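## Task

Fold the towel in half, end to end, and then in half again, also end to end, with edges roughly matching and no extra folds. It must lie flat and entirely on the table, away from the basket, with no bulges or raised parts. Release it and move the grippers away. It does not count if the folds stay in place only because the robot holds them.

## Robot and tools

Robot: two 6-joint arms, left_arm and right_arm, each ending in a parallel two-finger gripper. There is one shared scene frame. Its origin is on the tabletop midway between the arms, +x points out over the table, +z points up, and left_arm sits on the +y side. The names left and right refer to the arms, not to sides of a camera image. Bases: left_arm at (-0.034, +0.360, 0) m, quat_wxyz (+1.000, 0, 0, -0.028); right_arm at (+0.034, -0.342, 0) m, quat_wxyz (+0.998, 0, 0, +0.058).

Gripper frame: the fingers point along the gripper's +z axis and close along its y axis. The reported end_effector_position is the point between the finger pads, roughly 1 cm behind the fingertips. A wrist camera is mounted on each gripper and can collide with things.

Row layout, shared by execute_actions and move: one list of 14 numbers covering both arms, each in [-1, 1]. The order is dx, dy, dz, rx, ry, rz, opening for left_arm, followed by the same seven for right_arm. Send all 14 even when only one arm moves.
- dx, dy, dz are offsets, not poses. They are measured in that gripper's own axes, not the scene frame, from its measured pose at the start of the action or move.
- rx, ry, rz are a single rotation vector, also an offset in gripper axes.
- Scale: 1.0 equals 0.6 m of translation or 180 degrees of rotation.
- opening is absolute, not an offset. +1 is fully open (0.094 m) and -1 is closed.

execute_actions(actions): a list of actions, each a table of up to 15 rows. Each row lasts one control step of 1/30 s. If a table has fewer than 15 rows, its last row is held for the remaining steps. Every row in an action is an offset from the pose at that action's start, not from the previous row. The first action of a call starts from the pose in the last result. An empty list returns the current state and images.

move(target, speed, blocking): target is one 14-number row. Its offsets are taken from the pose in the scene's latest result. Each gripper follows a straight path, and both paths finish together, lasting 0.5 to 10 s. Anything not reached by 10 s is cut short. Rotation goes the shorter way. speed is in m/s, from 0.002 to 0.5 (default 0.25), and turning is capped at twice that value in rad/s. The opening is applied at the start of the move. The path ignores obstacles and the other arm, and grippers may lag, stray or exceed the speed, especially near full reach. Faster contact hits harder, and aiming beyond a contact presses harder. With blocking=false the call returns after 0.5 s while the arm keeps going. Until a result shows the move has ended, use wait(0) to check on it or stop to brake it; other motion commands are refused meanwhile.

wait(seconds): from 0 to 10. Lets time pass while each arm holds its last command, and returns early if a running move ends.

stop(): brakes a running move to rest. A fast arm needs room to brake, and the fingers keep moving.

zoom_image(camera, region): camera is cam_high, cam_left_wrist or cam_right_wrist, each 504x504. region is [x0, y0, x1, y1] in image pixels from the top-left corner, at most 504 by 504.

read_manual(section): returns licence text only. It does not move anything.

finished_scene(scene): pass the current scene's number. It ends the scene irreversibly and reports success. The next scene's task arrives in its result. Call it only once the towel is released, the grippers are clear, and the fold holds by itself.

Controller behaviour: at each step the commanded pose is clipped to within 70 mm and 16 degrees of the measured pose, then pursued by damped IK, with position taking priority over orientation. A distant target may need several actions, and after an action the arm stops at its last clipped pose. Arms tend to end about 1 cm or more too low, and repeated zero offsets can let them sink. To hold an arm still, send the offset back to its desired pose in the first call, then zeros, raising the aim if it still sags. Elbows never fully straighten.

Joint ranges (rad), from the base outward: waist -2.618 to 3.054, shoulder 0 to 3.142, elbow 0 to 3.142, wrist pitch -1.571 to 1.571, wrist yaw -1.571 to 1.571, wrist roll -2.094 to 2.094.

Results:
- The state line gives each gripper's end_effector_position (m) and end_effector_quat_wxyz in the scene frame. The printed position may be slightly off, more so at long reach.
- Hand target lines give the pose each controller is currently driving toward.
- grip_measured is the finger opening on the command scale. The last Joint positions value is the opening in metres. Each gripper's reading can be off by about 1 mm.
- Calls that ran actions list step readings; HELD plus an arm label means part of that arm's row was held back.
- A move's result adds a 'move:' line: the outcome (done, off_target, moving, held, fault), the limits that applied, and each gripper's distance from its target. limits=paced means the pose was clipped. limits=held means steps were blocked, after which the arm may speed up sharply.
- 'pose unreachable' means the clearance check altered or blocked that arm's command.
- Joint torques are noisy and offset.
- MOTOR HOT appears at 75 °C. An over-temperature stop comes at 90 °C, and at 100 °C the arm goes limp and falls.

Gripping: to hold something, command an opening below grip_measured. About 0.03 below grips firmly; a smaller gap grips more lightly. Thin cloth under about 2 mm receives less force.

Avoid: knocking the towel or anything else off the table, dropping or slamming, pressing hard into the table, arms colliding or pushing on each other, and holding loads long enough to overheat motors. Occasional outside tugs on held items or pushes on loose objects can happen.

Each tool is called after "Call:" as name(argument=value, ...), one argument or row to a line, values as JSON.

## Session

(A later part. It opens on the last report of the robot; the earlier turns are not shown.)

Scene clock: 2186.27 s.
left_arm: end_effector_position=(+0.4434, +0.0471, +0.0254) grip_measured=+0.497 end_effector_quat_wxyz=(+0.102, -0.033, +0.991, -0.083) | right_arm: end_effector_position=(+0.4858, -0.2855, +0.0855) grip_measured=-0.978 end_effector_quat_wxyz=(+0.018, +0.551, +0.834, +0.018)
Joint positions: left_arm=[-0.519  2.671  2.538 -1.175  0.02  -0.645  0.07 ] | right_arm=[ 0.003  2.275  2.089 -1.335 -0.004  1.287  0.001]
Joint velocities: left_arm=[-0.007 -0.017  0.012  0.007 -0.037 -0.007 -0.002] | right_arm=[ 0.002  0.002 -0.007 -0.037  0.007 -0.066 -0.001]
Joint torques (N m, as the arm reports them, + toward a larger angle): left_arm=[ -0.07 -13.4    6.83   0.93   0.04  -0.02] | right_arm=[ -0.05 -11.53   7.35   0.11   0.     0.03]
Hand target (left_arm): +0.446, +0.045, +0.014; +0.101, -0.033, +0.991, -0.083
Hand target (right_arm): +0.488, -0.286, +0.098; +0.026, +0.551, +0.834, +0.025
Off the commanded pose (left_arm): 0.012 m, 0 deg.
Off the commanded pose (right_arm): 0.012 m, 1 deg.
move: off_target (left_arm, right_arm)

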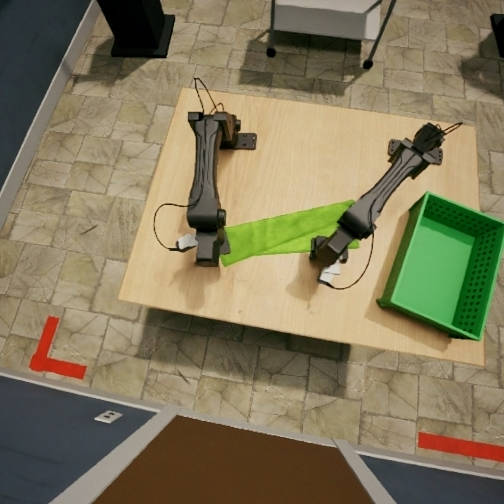

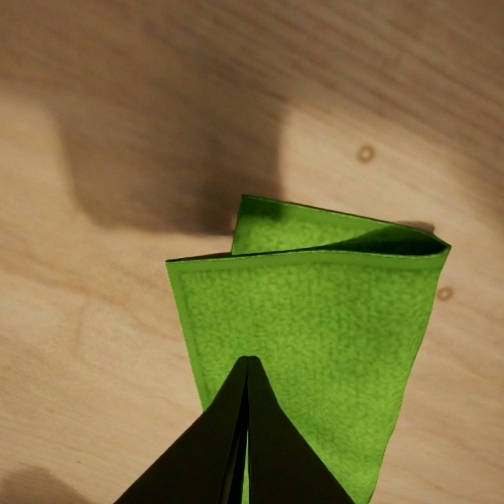

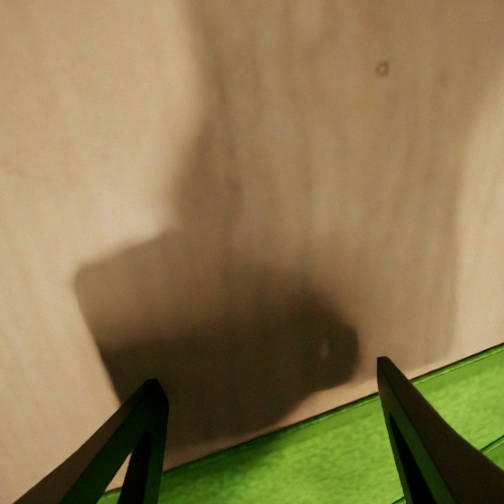

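Call:
move(
  target=[0,0,0.02,0,0,0,0.5,0,0.035,0.05,0.05,0,-0.04,0.28],
)

Call:
move(
  target=[0,0,0.02,0,0,0,0.5,0,0,0.07,0,0,0,0.28],
)

Call:
move(
  target=[0,0,0.02,0,0,0,0.5,0,0,0.03,0,0,0,-1],
)

Call:
move(
  target=[0,0,0.02,0,0,0,0.5,0,0,-0.13,0,0,0,-1],
  speed=0.12,
)

Scene clock: 2194.83 s.
left_arm: end_effector_position=(+0.4434, +0.0471, +0.0254) grip_measured=+0.497 end_effector_quat_wxyz=(+0.102, -0.033, +0.991, -0.083) | right_arm: end_effector_position=(+0.5042, -0.2778, +0.0517) grip_measured=+0.277 end_effector_quat_wxyz=(-0.017, +0.503, +0.863, -0.032)
Joint positions: left_arm=[-0.519  2.671  2.538 -1.175  0.02  -0.645  0.07 ] | right_arm=[ 0.027  2.565  2.472 -1.544  0.028  1.2    0.06 ]
Joint velocities: left_arm=[-0.002  0.007 -0.007  0.051 -0.037  0.022 -0.   ] | right_arm=[ 0.007 -0.022 -0.007 -0.066  0.037  0.051  0.   ]
Joint torques (N m, as the arm reports them, + toward a larger angle): left_arm=[ -0.12 -13.32   6.86   0.92   0.02  -0.02] | right_arm=[  0.57 -11.71   7.3   -0.02   0.16  -0.01]
Hand target (left_arm): +0.446, +0.045, +0.014; +0.101, -0.033, +0.991, -0.083
Hand target (right_arm): +0.506, -0.277, +0.056; -0.009, +0.498, +0.867, -0.036
Off the commanded pose (left_arm): 0.012 m, 0 deg.
Off the commanded pose (right_arm): 0.005 m, 2 deg.
joint sent to its limit (right arm) — the command would take joint 4 (wrist pitch) past its lower limit, so that joint was sent only as far as its limit.
move: off_target (left_arm)

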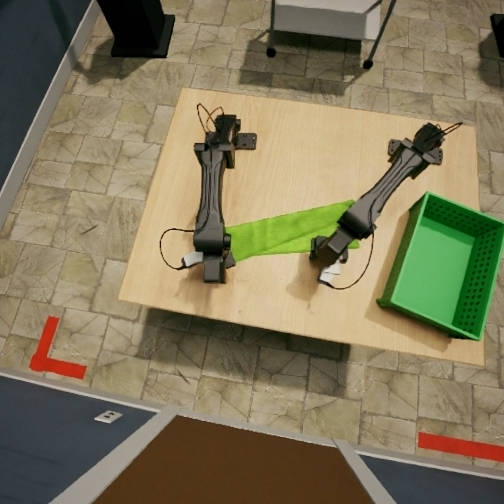

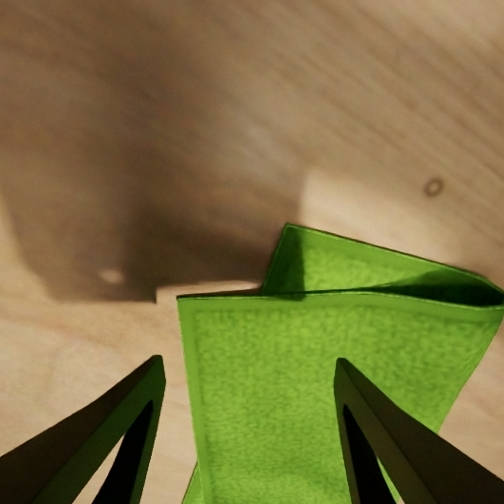

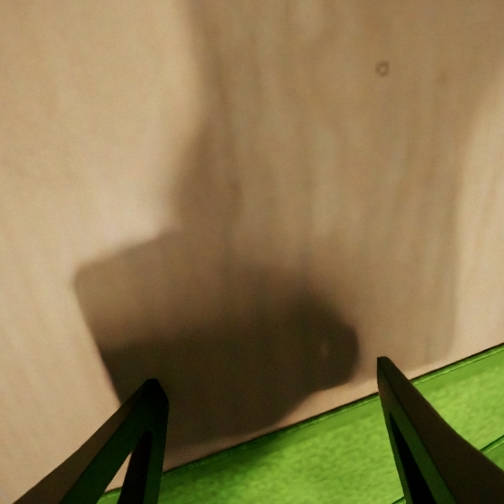

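Scene clock: 2195.77 s.
left_arm: end_effector_position=(+0.4434, +0.0471, +0.0254) grip_measured=+0.497 end_effector_quat_wxyz=(+0.102, -0.033, +0.991, -0.083) | right_arm: end_effector_position=(+0.5056, -0.2773, +0.0200) grip_measured=+0.277 end_effector_quat_wxyz=(-0.010, +0.504, +0.864, -0.025)
Joint positions: left_arm=[-0.519  2.671  2.538 -1.175  0.02  -0.645  0.07 ] | right_arm=[ 0.027  2.523  2.269 -1.363  0.027  1.2    0.06 ]
Joint velocities: left_arm=[-0.012 -0.002 -0.017 -0.037 -0.007 -0.007  0.001] | right_arm=[-0.012 -0.017 -0.022  0.007  0.007 -0.022  0.001]
Joint torques (N m, as the arm reports them, + toward a larger angle): left_arm=[ -0.07 -13.37   6.8    0.89   0.01   0.  ] | right_arm=[ -0.14 -11.78   2.82   0.21   0.05   0.03]
Hand target (left_arm): +0.446, +0.045, +0.014; +0.101, -0.033, +0.991, -0.083
Hand target (right_arm): +0.501, -0.279, +0.010; -0.017, +0.503, +0.863, -0.032
Off the commanded pose (left_arm): 0.012 m, 0 deg.
Off the commanded pose (right_arm): 0.011 m, 1 deg.
move: off_target (left_arm, right_arm)

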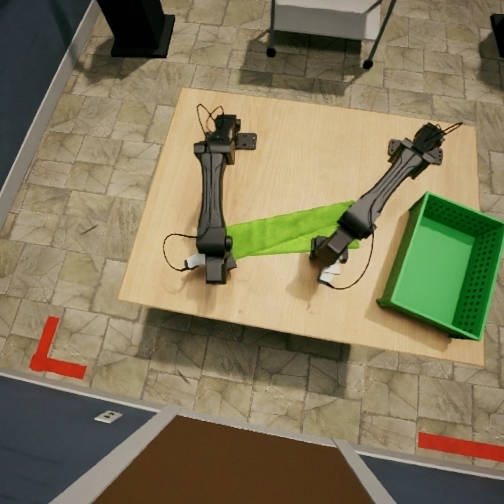

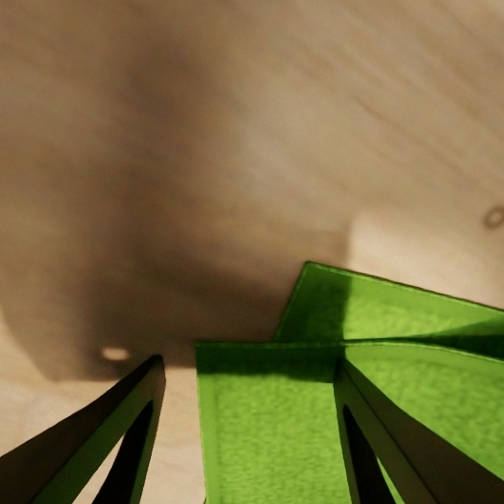

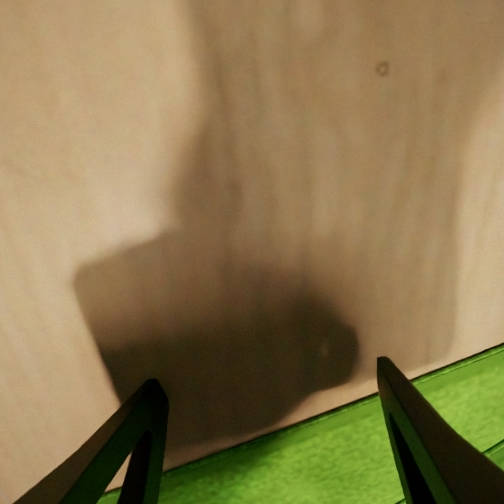

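Scene clock: 2196.47 s.
left_arm: end_effector_position=(+0.4434, +0.0471, +0.0254) grip_measured=+0.497 end_effector_quat_wxyz=(+0.102, -0.033, +0.991, -0.083) | right_arm: end_effector_position=(+0.5060, -0.2771, +0.0194) grip_measured=-0.962 end_effector_quat_wxyz=(-0.005, +0.504, +0.864, -0.021)
Joint positions: left_arm=[-0.519  2.671  2.538 -1.175  0.02  -0.645  0.07 ] | right_arm=[ 0.027  2.507  2.236 -1.334  0.026  1.2    0.002]
Joint velocities: left_arm=[-0.007 -0.007 -0.002 -0.051  0.007  0.007  0.002] | right_arm=[-0.002 -0.012 -0.007  0.037 -0.037 -0.051 -0.001]
Joint torques (N m, as the arm reports them, + toward a larger angle): left_arm=[ -0.07 -13.3    6.84   0.92   0.03  -0.02] | right_arm=[ -0.01 -11.06   2.37   0.51   0.03   0.  ]
Hand target (left_arm): +0.446, +0.045, +0.014; +0.101, -0.033, +0.991, -0.083
Hand target (right_arm): +0.504, -0.278, +0.002; -0.011, +0.504, +0.864, -0.026
Off the commanded pose (left_arm): 0.012 m, 0 deg.
Off the commanded pose (right_arm): 0.017 m, 1 deg.
move: off_target (left_arm, right_arm)

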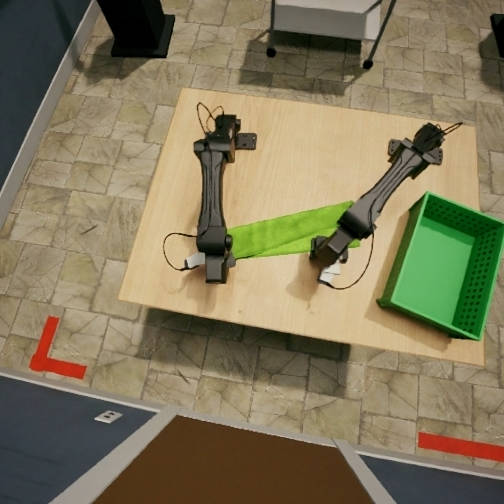

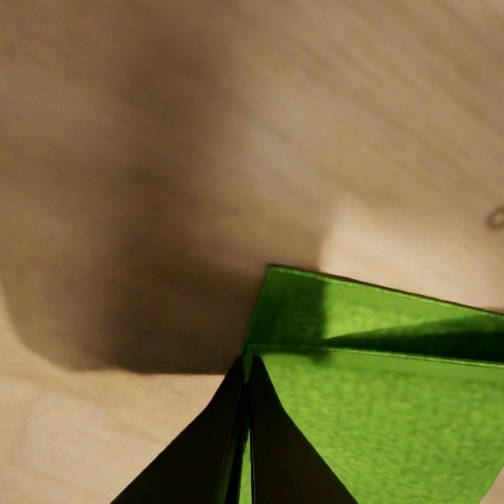

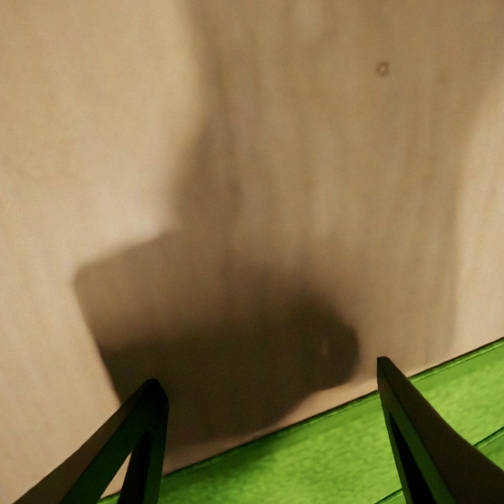

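Scene clock: 2197.50 s.
left_arm: end_effector_position=(+0.4434, +0.0471, +0.0254) grip_measured=+0.497 end_effector_quat_wxyz=(+0.102, -0.033, +0.991, -0.083) | right_arm: end_effector_position=(+0.5086, -0.2767, +0.0803) grip_measured=-0.962 end_effector_quat_wxyz=(+0.008, +0.504, +0.864, -0.010)
Joint positions: left_arm=[-0.519  2.671  2.538 -1.175  0.02  -0.645  0.07 ] | right_arm=[ 0.027  2.505  2.478 -1.543  0.026  1.2    0.002]
Joint velocities: left_arm=[-0.007 -0.027 -0.007  0.007  0.051 -0.037 -0.001] | right_arm=[-0.017 -0.007 -0.002 -0.11  -0.007 -0.066  0.   ]
Joint torques (N m, as the arm reports them, + toward a larger angle): left_arm=[ -0.06 -13.26   6.81   0.92   0.07  -0.01] | right_arm=[  0.31 -13.75   6.61   0.03   0.04   0.06]
Hand target (left_arm): +0.446, +0.045, +0.014; +0.101, -0.033, +0.991, -0.083
Hand target (right_arm): +0.509, -0.275, +0.097; +0.019, +0.503, +0.864, -0.001
Off the commanded pose (left_arm): 0.012 m, 0 deg.
Off the commanded pose (right_arm): 0.017 m, 2 deg.
joint sent to its limit (right arm) — the command would take joint 4 (wrist pitch) past its lower limit, so that joint was sent only as far as its limit.
move: off_target (left_arm, right_arm)

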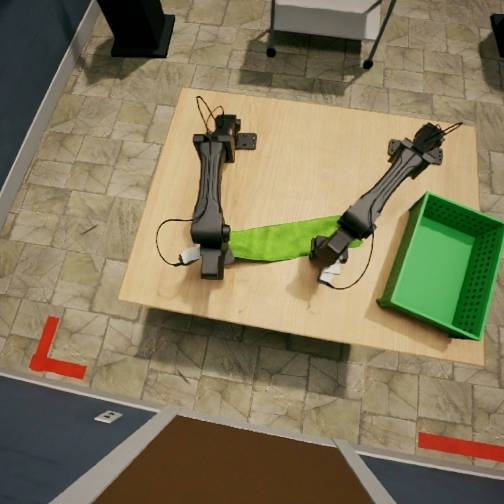

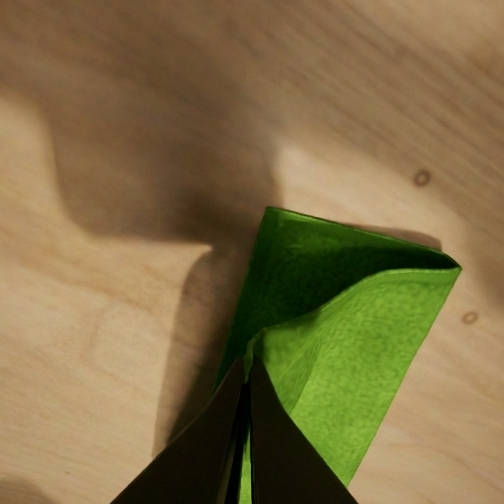

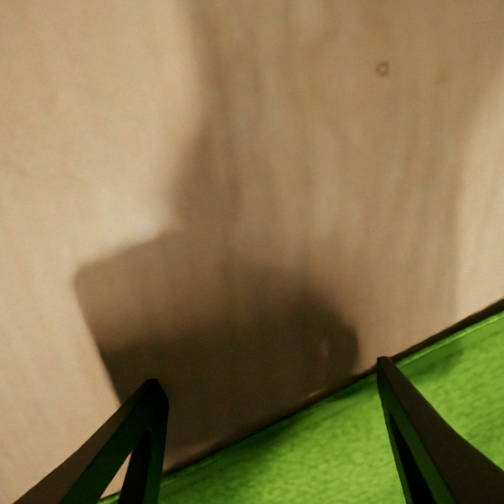

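Call:
move(
  target=[0,0,0.02,0,0,0,0.5,0,-0.33,0.02,0,0,0,-1],
  speed=0.12,
)

Call:
move(
  target=[0,0,0.02,0,0,0,0.5,0,-0.03,0.08,0,0,0,-1],
  speed=0.12,
)

Call:
move(
  target=[0,0,0.02,0,0,0,0.5,0,0,0,0,0,0,0.6],
)

Call:
move(
  target=[0,0,0.02,0,0,0,0.5,0,-0.1,-0.2,0,0,0,0.6],
)

Call:
zoom_image(
  camera="cam_high",
  region=[130,150,370,300],
)

Scene clock: 2207.17 s.
left_arm: end_effector_position=(+0.4434, +0.0471, +0.0254) grip_measured=+0.497 end_effector_quat_wxyz=(+0.102, -0.033, +0.991, -0.083) | right_arm: end_effector_position=(+0.3403, -0.3730, +0.0701) grip_measured=-0.962 end_effector_quat_wxyz=(+0.003, +0.503, +0.864, -0.013)
Joint positions: left_arm=[-0.519  2.671  2.538 -1.175  0.02  -0.645  0.07 ] | right_arm=[-0.207  1.739  1.256 -1.093  0.026  0.964  0.002]
Joint velocities: left_arm=[-0.007  0.002  0.002 -0.051 -0.022  0.022 -0.001] | right_arm=[-0.022 -0.002  0.007  0.007 -0.037 -0.022 -0.001]
Joint torques (N m, as the arm reports them, + toward a larger angle): left_arm=[ -0.11 -13.25   6.85   0.95   0.02  -0.01] | right_arm=[-0.5  -8.35  3.6   0.23  0.06 -0.02]
Hand target (left_arm): +0.446, +0.045, +0.014; +0.101, -0.033, +0.991, -0.083
Hand target (right_arm): +0.336, -0.376, +0.072; +0.009, +0.504, +0.864, -0.012
Off the commanded pose (left_arm): 0.012 m, 0 deg.
Off the commanded pose (right_arm): 0.004 m, 1 deg.
move: off_target (left_arm)

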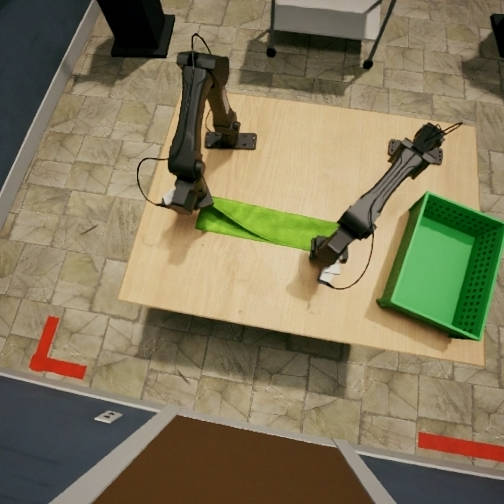

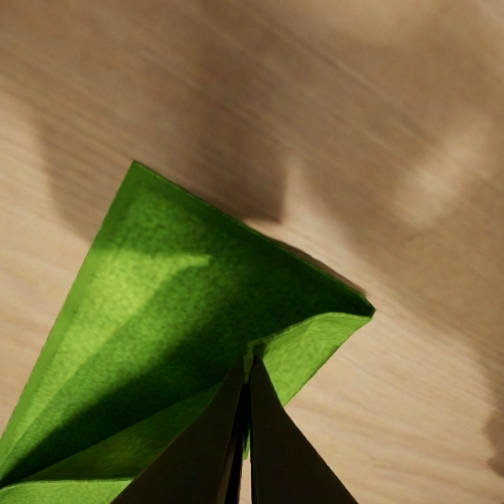

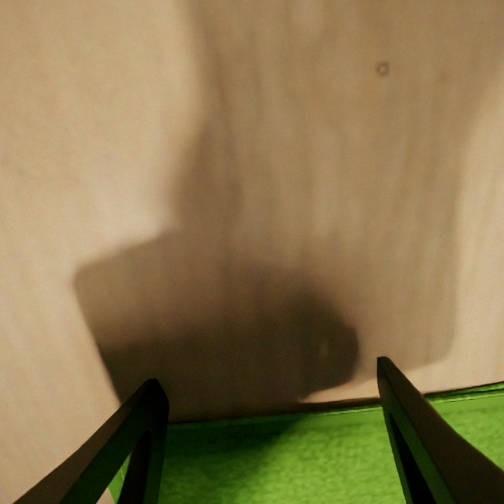

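Scene clock: 2208.17 s.
left_arm: end_effector_position=(+0.4434, +0.0471, +0.0254) grip_measured=+0.497 end_effector_quat_wxyz=(+0.102, -0.033, +0.991, -0.083) | right_arm: end_effector_position=(+0.3284, -0.3803, +0.0287) grip_measured=-0.962 end_effector_quat_wxyz=(+0.009, +0.501, +0.865, -0.010)
Joint positions: left_arm=[-0.519  2.671  2.538 -1.175  0.02  -0.645  0.07 ] | right_arm=[-0.236  1.739  1.083 -0.907  0.026  0.93   0.002]
Joint velocities: left_arm=[ 0.012  0.012 -0.012  0.037  0.051  0.007 -0.   ] | right_arm=[-0.012 -0.012  0.007 -0.022  0.022 -0.037 -0.   ]
Joint torques (N m, as the arm reports them, + toward a larger angle): left_arm=[ -0.12 -13.27   6.9    0.93   0.05  -0.01] | right_arm=[-0.82 -6.05  3.45  0.3   0.03 -0.03]
Hand target (left_arm): +0.446, +0.045, +0.014; +0.101, -0.033, +0.991, -0.083
Hand target (right_arm): +0.324, -0.383, +0.023; +0.003, +0.503, +0.864, -0.013
Off the commanded pose (left_arm): 0.012 m, 0 deg.
Off the commanded pose (right_arm): 0.008 m, 1 deg.
move: off_target (left_arm)

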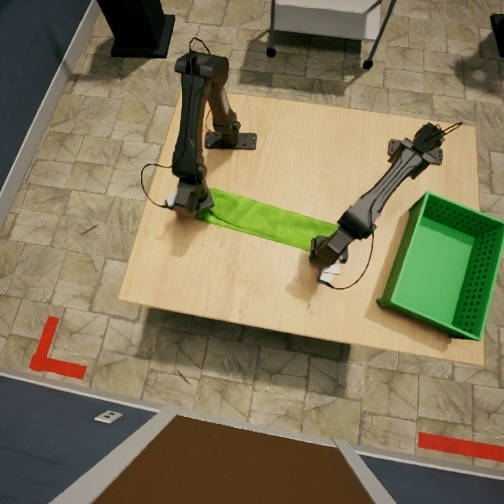

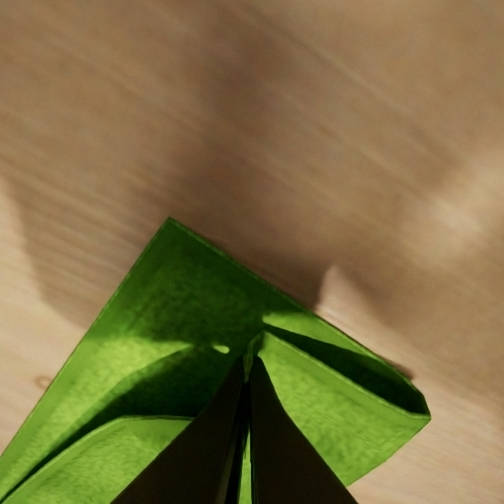

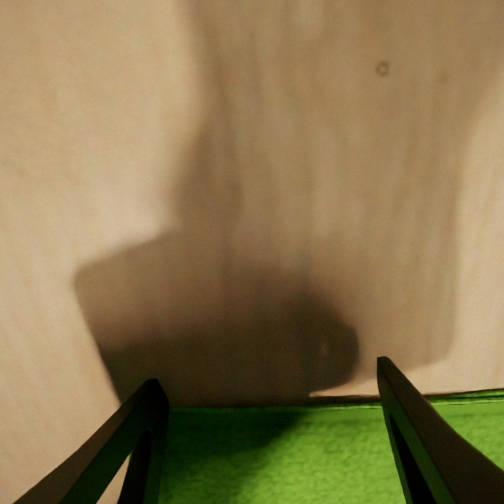

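Scene clock: 2208.87 s.
left_arm: end_effector_position=(+0.4434, +0.0471, +0.0254) grip_measured=+0.497 end_effector_quat_wxyz=(+0.102, -0.033, +0.991, -0.083) | right_arm: end_effector_position=(+0.3284, -0.3803, +0.0287) grip_measured=+0.597 end_effector_quat_wxyz=(+0.009, +0.501, +0.865, -0.010)
Joint positions: left_arm=[-0.519  2.671  2.538 -1.175  0.02  -0.645  0.07 ] | right_arm=[-0.236  1.739  1.083 -0.907  0.026  0.93   0.075]
Joint velocities: left_arm=[ 0.002 -0.002  0.002  0.051 -0.007  0.037 -0.   ] | right_arm=[ 0.012  0.002  0.012  0.022 -0.037 -0.081 -0.   ]
Joint torques (N m, as the arm reports them, + toward a larger angle): left_arm=[ -0.12 -13.31   6.78   0.95   0.06   0.01] | right_arm=[-0.02 -6.45  4.95  0.22  0.03  0.04]
Hand target (left_arm): +0.446, +0.045, +0.014; +0.101, -0.033, +0.991, -0.083
Hand target (right_arm): +0.328, -0.380, +0.029; +0.009, +0.501, +0.865, -0.010
Off the commanded pose (left_arm): 0.012 m, 0 deg.
Off the commanded pose (right_arm): 0.000 m, 0 deg.
move: off_target (left_arm)

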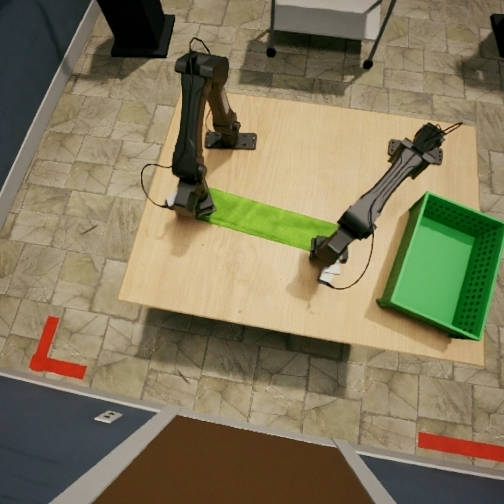

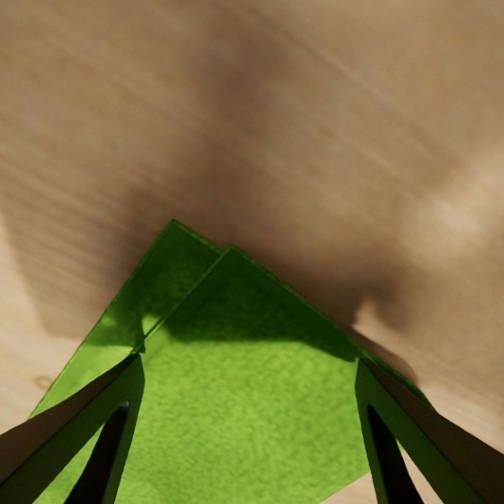

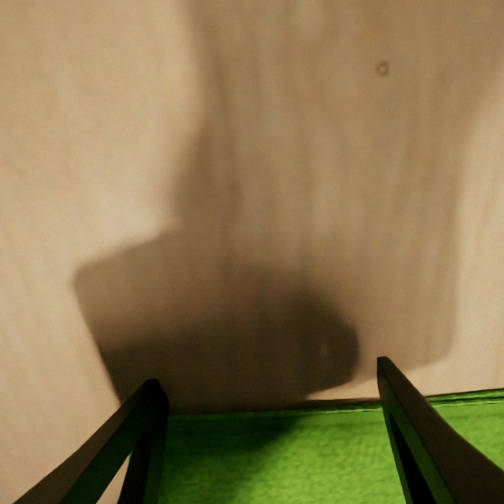

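Scene clock: 2210.13 s.
left_arm: end_effector_position=(+0.4434, +0.0471, +0.0254) grip_measured=+0.497 end_effector_quat_wxyz=(+0.102, -0.033, +0.991, -0.083) | right_arm: end_effector_position=(+0.2757, -0.4041, +0.1396) grip_measured=+0.597 end_effector_quat_wxyz=(-0.003, +0.498, +0.867, -0.014)
Joint positions: left_arm=[-0.519  2.671  2.538 -1.175  0.02  -0.645  0.07 ] | right_arm=[-0.356  1.499  1.282 -1.369  0.026  0.804  0.075]
Joint velocities: left_arm=[-0.017 -0.007 -0.007  0.066  0.022 -0.022  0.001] | right_arm=[-0.002 -0.002 -0.012 -0.081  0.037 -0.007  0.001]
Joint torques (N m, as the arm reports them, + toward a larger angle): left_arm=[ -0.13 -13.38   6.83   0.93   0.05  -0.02] | right_arm=[-0.7  -5.7   7.21  0.03  0.08 -0.04]
Hand target (left_arm): +0.446, +0.045, +0.014; +0.101, -0.033, +0.991, -0.083
Hand target (right_arm): +0.277, -0.408, +0.149; +0.009, +0.501, +0.865, -0.012
Off the commanded pose (left_arm): 0.012 m, 0 deg.
Off the commanded pose (right_arm): 0.010 m, 1 deg.
move: off_target (left_arm)

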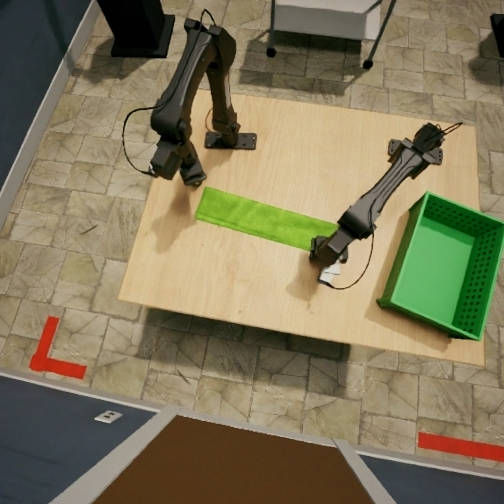

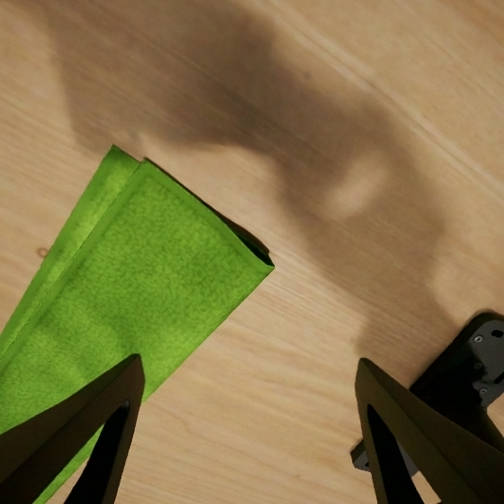

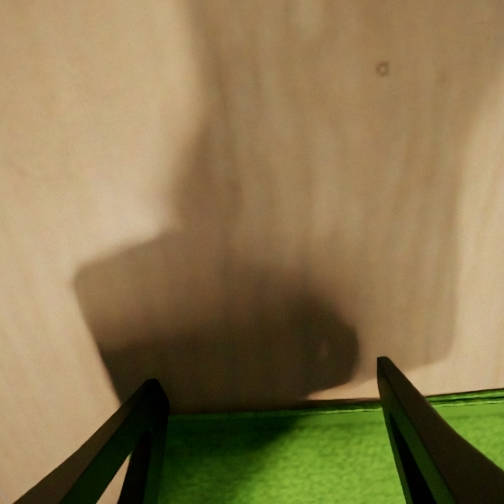

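Region (130, 150, 370, 300) of cam_high's 504x504 image, scaled by 2.100, with more detail than that image has; it fills the top 315 rows of this view, and the rest is white.

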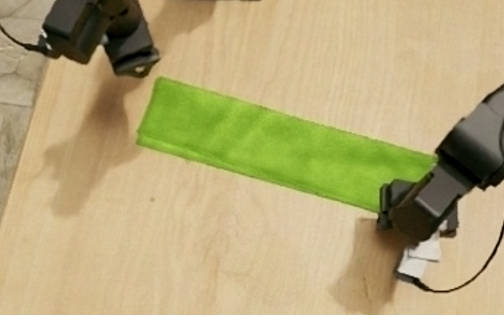

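Call:
move(
  target=[0.2,0.15,-0.15,0,0,0,0.5,0.15,0.41,0.13,0,0,0.2,0.28],
)

Scene clock: 2219.30 s.
left_arm: end_effector_position=(+0.3000, +0.1402, +0.0673) grip_measured=+0.497 end_effector_quat_wxyz=(+0.091, -0.033, +0.992, -0.076) | right_arm: end_effector_position=(+0.4380, -0.2030, +0.0534) grip_measured=+0.283 end_effector_quat_wxyz=(-0.001, +0.740, +0.673, -0.007)
Joint positions: left_arm=[-0.519  1.866  1.376 -0.844  0.02  -0.644  0.07 ] | right_arm=[ 0.213  2.219  1.871 -1.235  0.003  1.996  0.06 ]
Joint velocities: left_arm=[ 0.012 -0.002  0.007  0.037  0.037  0.007  0.   ] | right_arm=[-0.007  0.007  0.012  0.037 -0.066  0.007 -0.   ]
Joint torques (N m, as the arm reports them, + toward a larger angle): left_arm=[  0.82 -10.49   5.93   0.84   0.05   0.12] | right_arm=[ 0.3  -9.29  7.44 -0.02  0.01  0.07]
Hand target (left_arm): +0.303, +0.143, +0.071; +0.101, -0.033, +0.991, -0.083
Hand target (right_arm): +0.439, -0.202, +0.054; -0.002, +0.742, +0.671, -0.011
Off the commanded pose (left_arm): 0.007 m, 1 deg.
Off the commanded pose (right_arm): 0.004 m, 1 deg.
move: done

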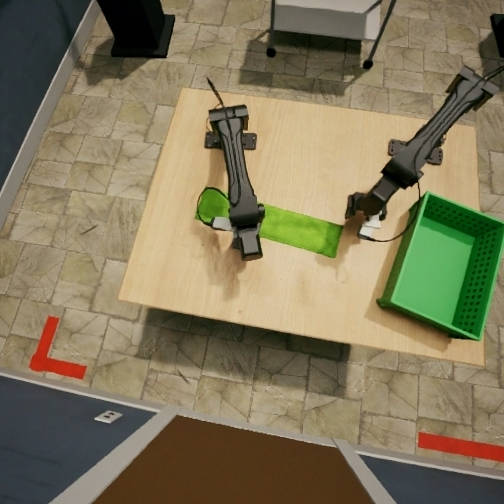

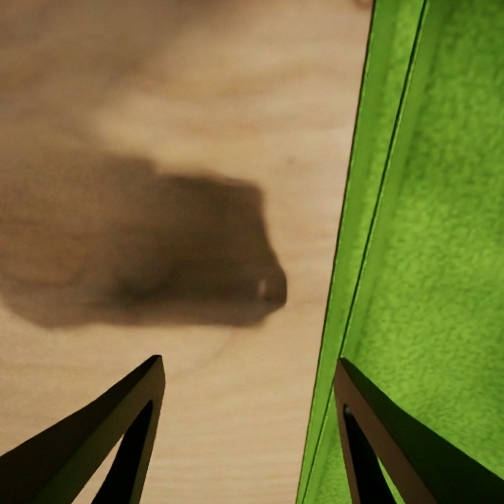

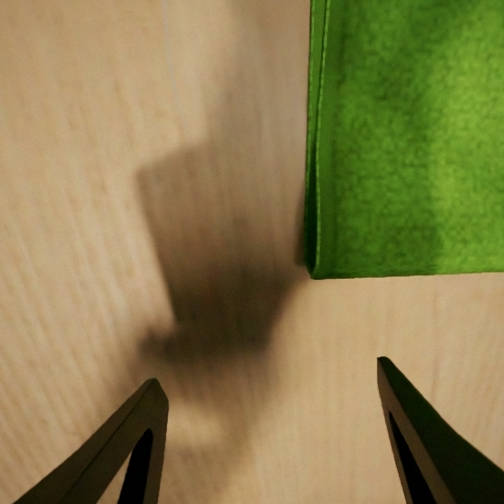

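Call:
move(
  target=[0,0,0,0,0,0,0.5,-0.1,-0.1,0.04,0.03,0,0.02,0.28],
)

Scene clock: 2228.33 s.
left_arm: end_effector_position=(+0.3001, +0.1402, +0.0674) grip_measured=+0.497 end_effector_quat_wxyz=(+0.091, -0.033, +0.992, -0.076) | right_arm: end_effector_position=(+0.3764, -0.2575, +0.0279) grip_measured=+0.283 end_effector_quat_wxyz=(-0.034, +0.761, +0.647, -0.043)
Joint positions: left_arm=[-0.519  1.866  1.376 -0.843  0.02  -0.644  0.07 ] | right_arm=[ 0.111  2.041  1.482 -1.119 -0.02   1.959  0.06 ]
Joint velocities: left_arm=[ 0.002  0.017 -0.002 -0.007 -0.007 -0.037 -0.001] | right_arm=[ 0.012 -0.002 -0.002 -0.066 -0.037  0.037 -0.   ]
Joint torques (N m, as the arm reports them, + toward a larger angle): left_arm=[ 0.   -8.94  7.47  0.65  0.04 -0.03] | right_arm=[  0.02 -10.42   3.33   0.03  -0.05  -0.01]
Hand target (left_arm): +0.300, +0.140, +0.067; +0.091, -0.033, +0.992, -0.076
Hand target (right_arm): +0.372, -0.258, +0.031; -0.035, +0.760, +0.648, -0.039
Off the commanded pose (left_arm): 0.000 m, 0 deg.
Off the commanded pose (right_arm): 0.005 m, 1 deg.
move: done

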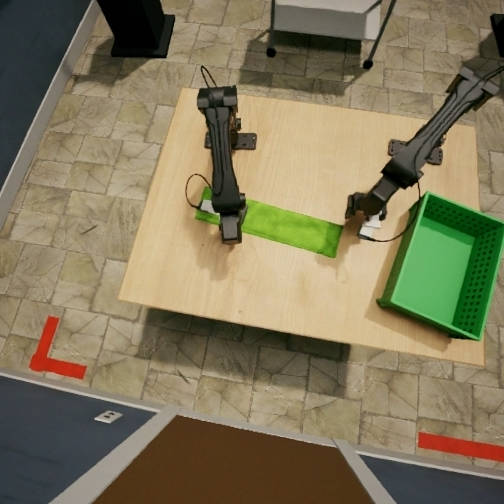

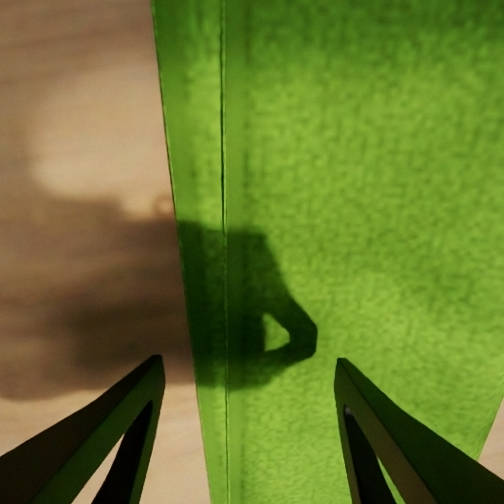

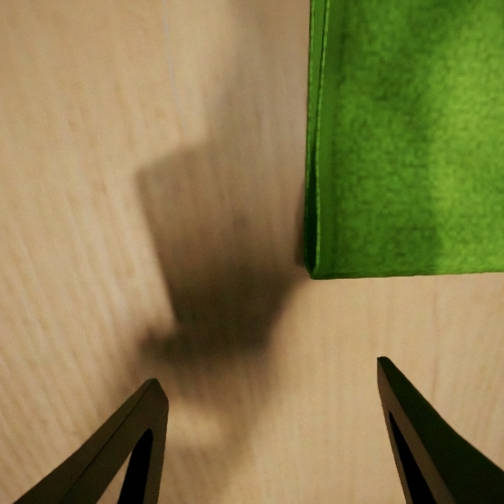

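Call:
move(
  target=[0,0,0,0,0,0,0.5,0,-0.01,0.03,0,0,0,0.28],
)

Call:
move(
  target=[0,0,0,0,0,0,0.5,0,0,0.03,0,0,0,-1],
)

Call:
move(
  target=[0,0,0,0,0,0,0.5,0,0,-0.4,0,0,0,-1],
  speed=0.15,
)

Scene clock: 2235.13 s.
left_arm: end_effector_position=(+0.3001, +0.1402, +0.0674) grip_measured=+0.497 end_effector_quat_wxyz=(+0.091, -0.033, +0.992, -0.076) | right_arm: end_effector_position=(+0.3775, -0.2572, +0.0178) grip_measured=+0.282 end_effector_quat_wxyz=(-0.029, +0.761, +0.647, -0.034)
Joint positions: left_arm=[-0.519  1.866  1.376 -0.843  0.02  -0.644  0.07 ] | right_arm=[ 0.111  2.04   1.439 -1.058 -0.021  1.96   0.06 ]
Joint velocities: left_arm=[-0.017  0.002 -0.017 -0.066 -0.037  0.007 -0.001] | right_arm=[ 0.002 -0.012 -0.007 -0.051  0.037 -0.081 -0.   ]
Joint torques (N m, as the arm reports them, + toward a larger angle): left_arm=[-0.06 -9.02  7.44  0.67  0.02  0.  ] | right_arm=[ 0.57 -8.93  2.27  0.1  -0.03  0.08]
Hand target (left_arm): +0.300, +0.140, +0.067; +0.091, -0.033, +0.992, -0.076
Hand target (right_arm): +0.368, -0.257, +0.011; -0.034, +0.761, +0.647, -0.044
Off the commanded pose (left_arm): 0.000 m, 0 deg.
Off the commanded pose (right_arm): 0.011 m, 1 deg.
move: off_target (right_arm)

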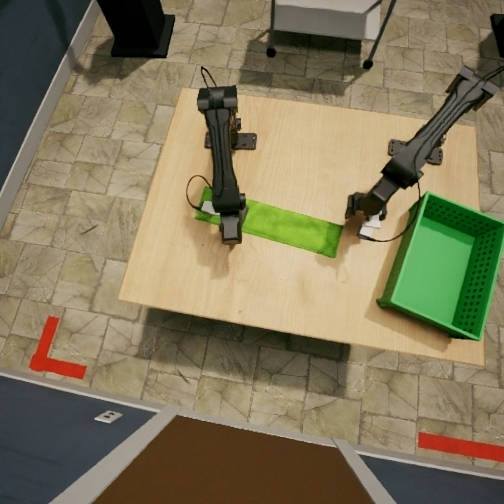

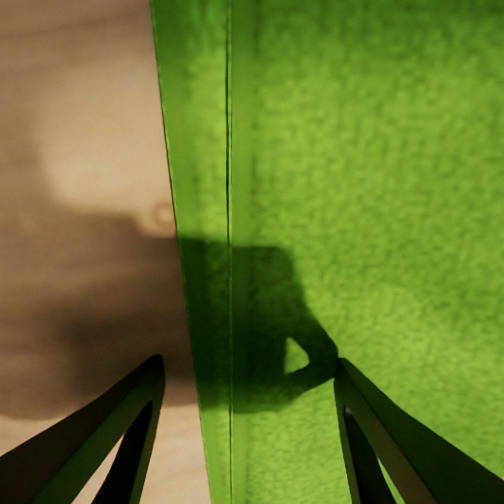

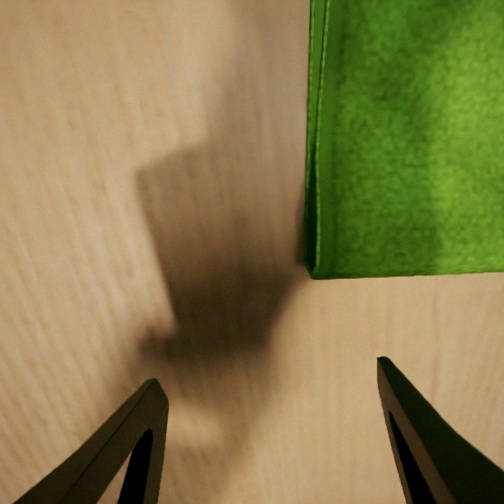

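Scene clock: 2235.83 s.
left_arm: end_effector_position=(+0.3001, +0.1402, +0.0674) grip_measured=+0.497 end_effector_quat_wxyz=(+0.091, -0.033, +0.992, -0.076) | right_arm: end_effector_position=(+0.3812, -0.2563, +0.0161) grip_measured=-0.978 end_effector_quat_wxyz=(-0.025, +0.762, +0.647, -0.026)
Joint positions: left_arm=[-0.519  1.866  1.376 -0.843  0.02  -0.644  0.07 ] | right_arm=[ 0.111  2.04   1.433 -1.035 -0.021  1.96   0.001]
Joint velocities: left_arm=[-0.017 -0.042 -0.007 -0.022 -0.051 -0.037 -0.001] | right_arm=[-0.002 -0.002 -0.002 -0.066 -0.007  0.007 -0.001]
Joint torques (N m, as the arm reports them, + toward a larger angle): left_arm=[-0.07 -8.99  7.43  0.64  0.03 -0.02] | right_arm=[ 0.2  -7.53  1.92  0.43  0.01  0.04]
Hand target (left_arm): +0.300, +0.140, +0.067; +0.091, -0.033, +0.992, -0.076
Hand target (right_arm): +0.375, -0.257, +0.001; -0.030, +0.761, +0.647, -0.035
Off the commanded pose (left_arm): 0.000 m, 0 deg.
Off the commanded pose (right_arm): 0.017 m, 1 deg.
move: off_target (right_arm)

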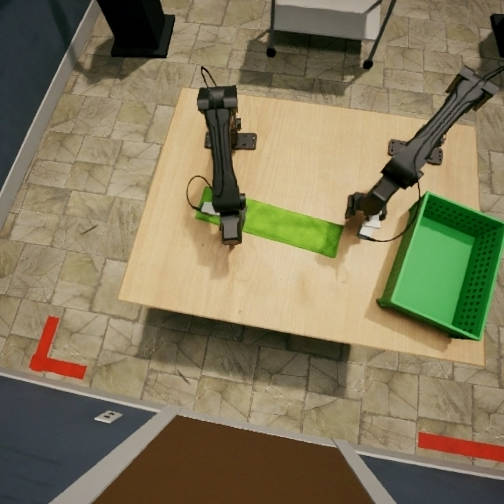

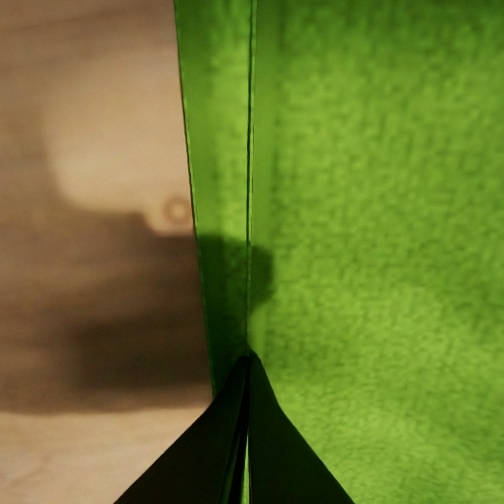

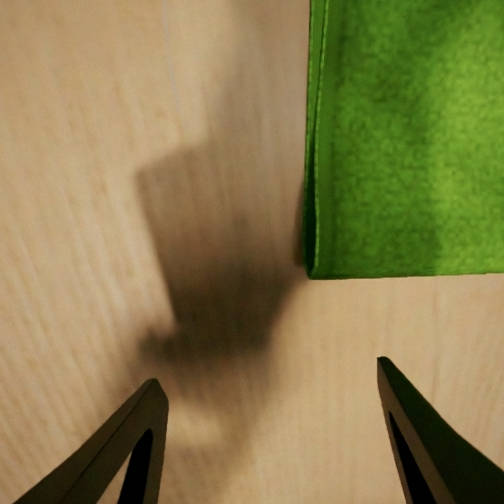

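Scene clock: 2237.80 s.
left_arm: end_effector_position=(+0.3001, +0.1402, +0.0674) grip_measured=+0.497 end_effector_quat_wxyz=(+0.091, -0.033, +0.992, -0.076) | right_arm: end_effector_position=(+0.4035, -0.2512, +0.2450) grip_measured=-0.978 end_effector_quat_wxyz=(+0.049, +0.754, +0.644, +0.118)
Joint positions: left_arm=[-0.519  1.866  1.376 -0.843  0.02  -0.644  0.07 ] | right_arm=[ 0.111  1.846  2.069 -1.538 -0.021  1.959  0.001]
Joint velocities: left_arm=[-0.007  0.012 -0.017 -0.007  0.037 -0.051 -0.   ] | right_arm=[ 0.002 -0.002  0.022  0.037  0.007  0.007 -0.001]
Joint torques (N m, as the arm reports them, + toward a larger angle): left_arm=[-0.01 -9.03  7.49  0.66  0.01 -0.02] | right_arm=[-1.03 -8.48  6.82  0.41 -0.02 -0.03]
Hand target (left_arm): +0.300, +0.140, +0.067; +0.091, -0.033, +0.992, -0.076
Hand target (right_arm): +0.401, -0.257, +0.255; +0.053, +0.756, +0.640, +0.125
Off the commanded pose (left_arm): 0.000 m, 0 deg.
Off the commanded pose (right_arm): 0.013 m, 19 deg; orientation clipped at the last step of the last action.
joint sent to its limit (right arm) — the command would take joint 4 (wrist pitch) past its lower limit, so that joint was sent only as far as its limit.
move: off_target (right_arm); limits=paced

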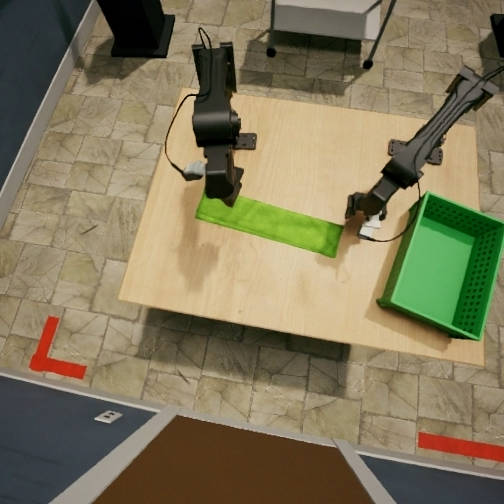

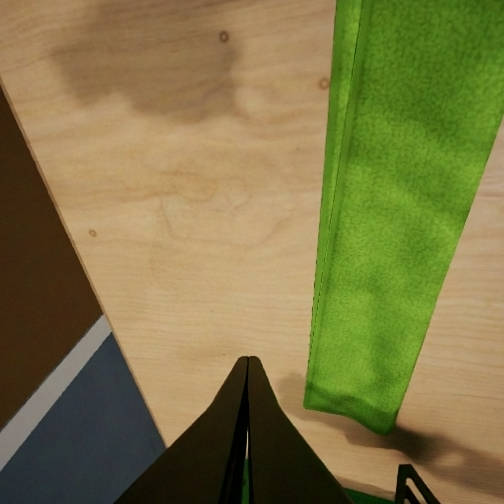

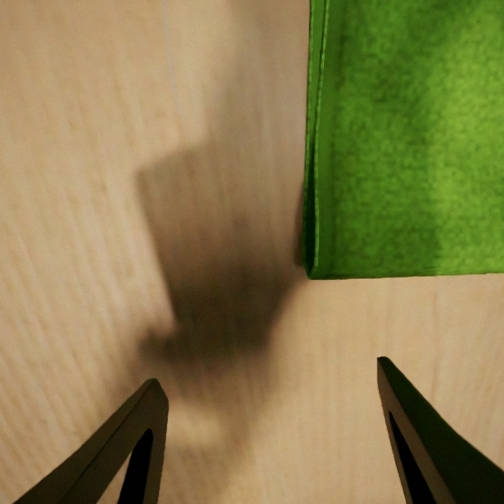

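Call:
move(
  target=[0,0,0,0,0,0,0.5,0,-0.12,0.33,0.09,0,0,0.28],
)

Scene clock: 2246.57 s.
left_arm: end_effector_position=(+0.3001, +0.1402, +0.0674) grip_measured=+0.497 end_effector_quat_wxyz=(+0.091, -0.033, +0.992, -0.076) | right_arm: end_effector_position=(+0.3847, -0.2292, +0.0407) grip_measured=+0.277 end_effector_quat_wxyz=(-0.051, +0.756, +0.652, +0.030)
Joint positions: left_arm=[-0.519  1.866  1.376 -0.843  0.02  -0.644  0.07 ] | right_arm=[ 0.134  1.977  1.442 -1.029 -0.119  1.968  0.06 ]
Joint velocities: left_arm=[-0.002 -0.007  0.002 -0.037  0.081 -0.081  0.   ] | right_arm=[ 0.027 -0.002 -0.007  0.037 -0.007 -0.037  0.001]
Joint torques (N m, as the arm reports them, + toward a larger angle): left_arm=[ 0.   -8.94  7.5   0.65  0.05  0.01] | right_arm=[ 0.82 -8.42  4.33  0.22 -0.12  0.09]
Hand target (left_arm): +0.300, +0.140, +0.067; +0.091, -0.033, +0.992, -0.076
Hand target (right_arm): +0.380, -0.225, +0.037; -0.057, +0.754, +0.654, +0.025
Off the commanded pose (left_arm): 0.000 m, 0 deg.
Off the commanded pose (right_arm): 0.007 m, 1 deg.
move: done

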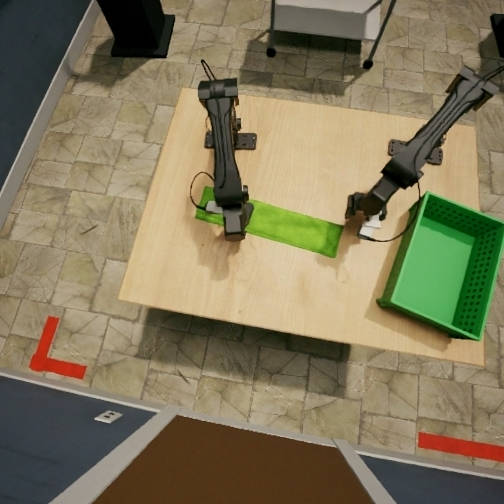

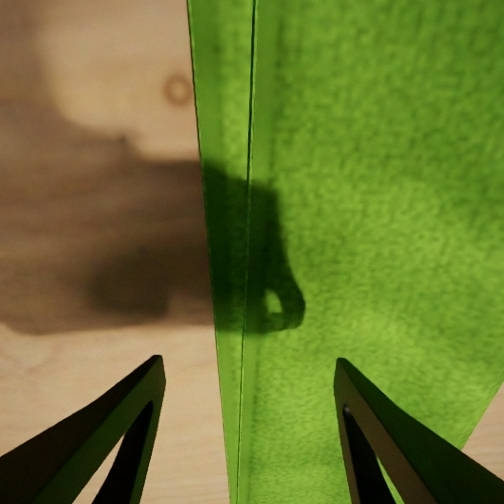

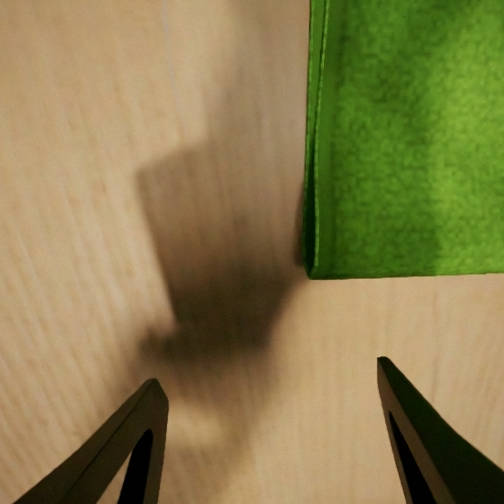

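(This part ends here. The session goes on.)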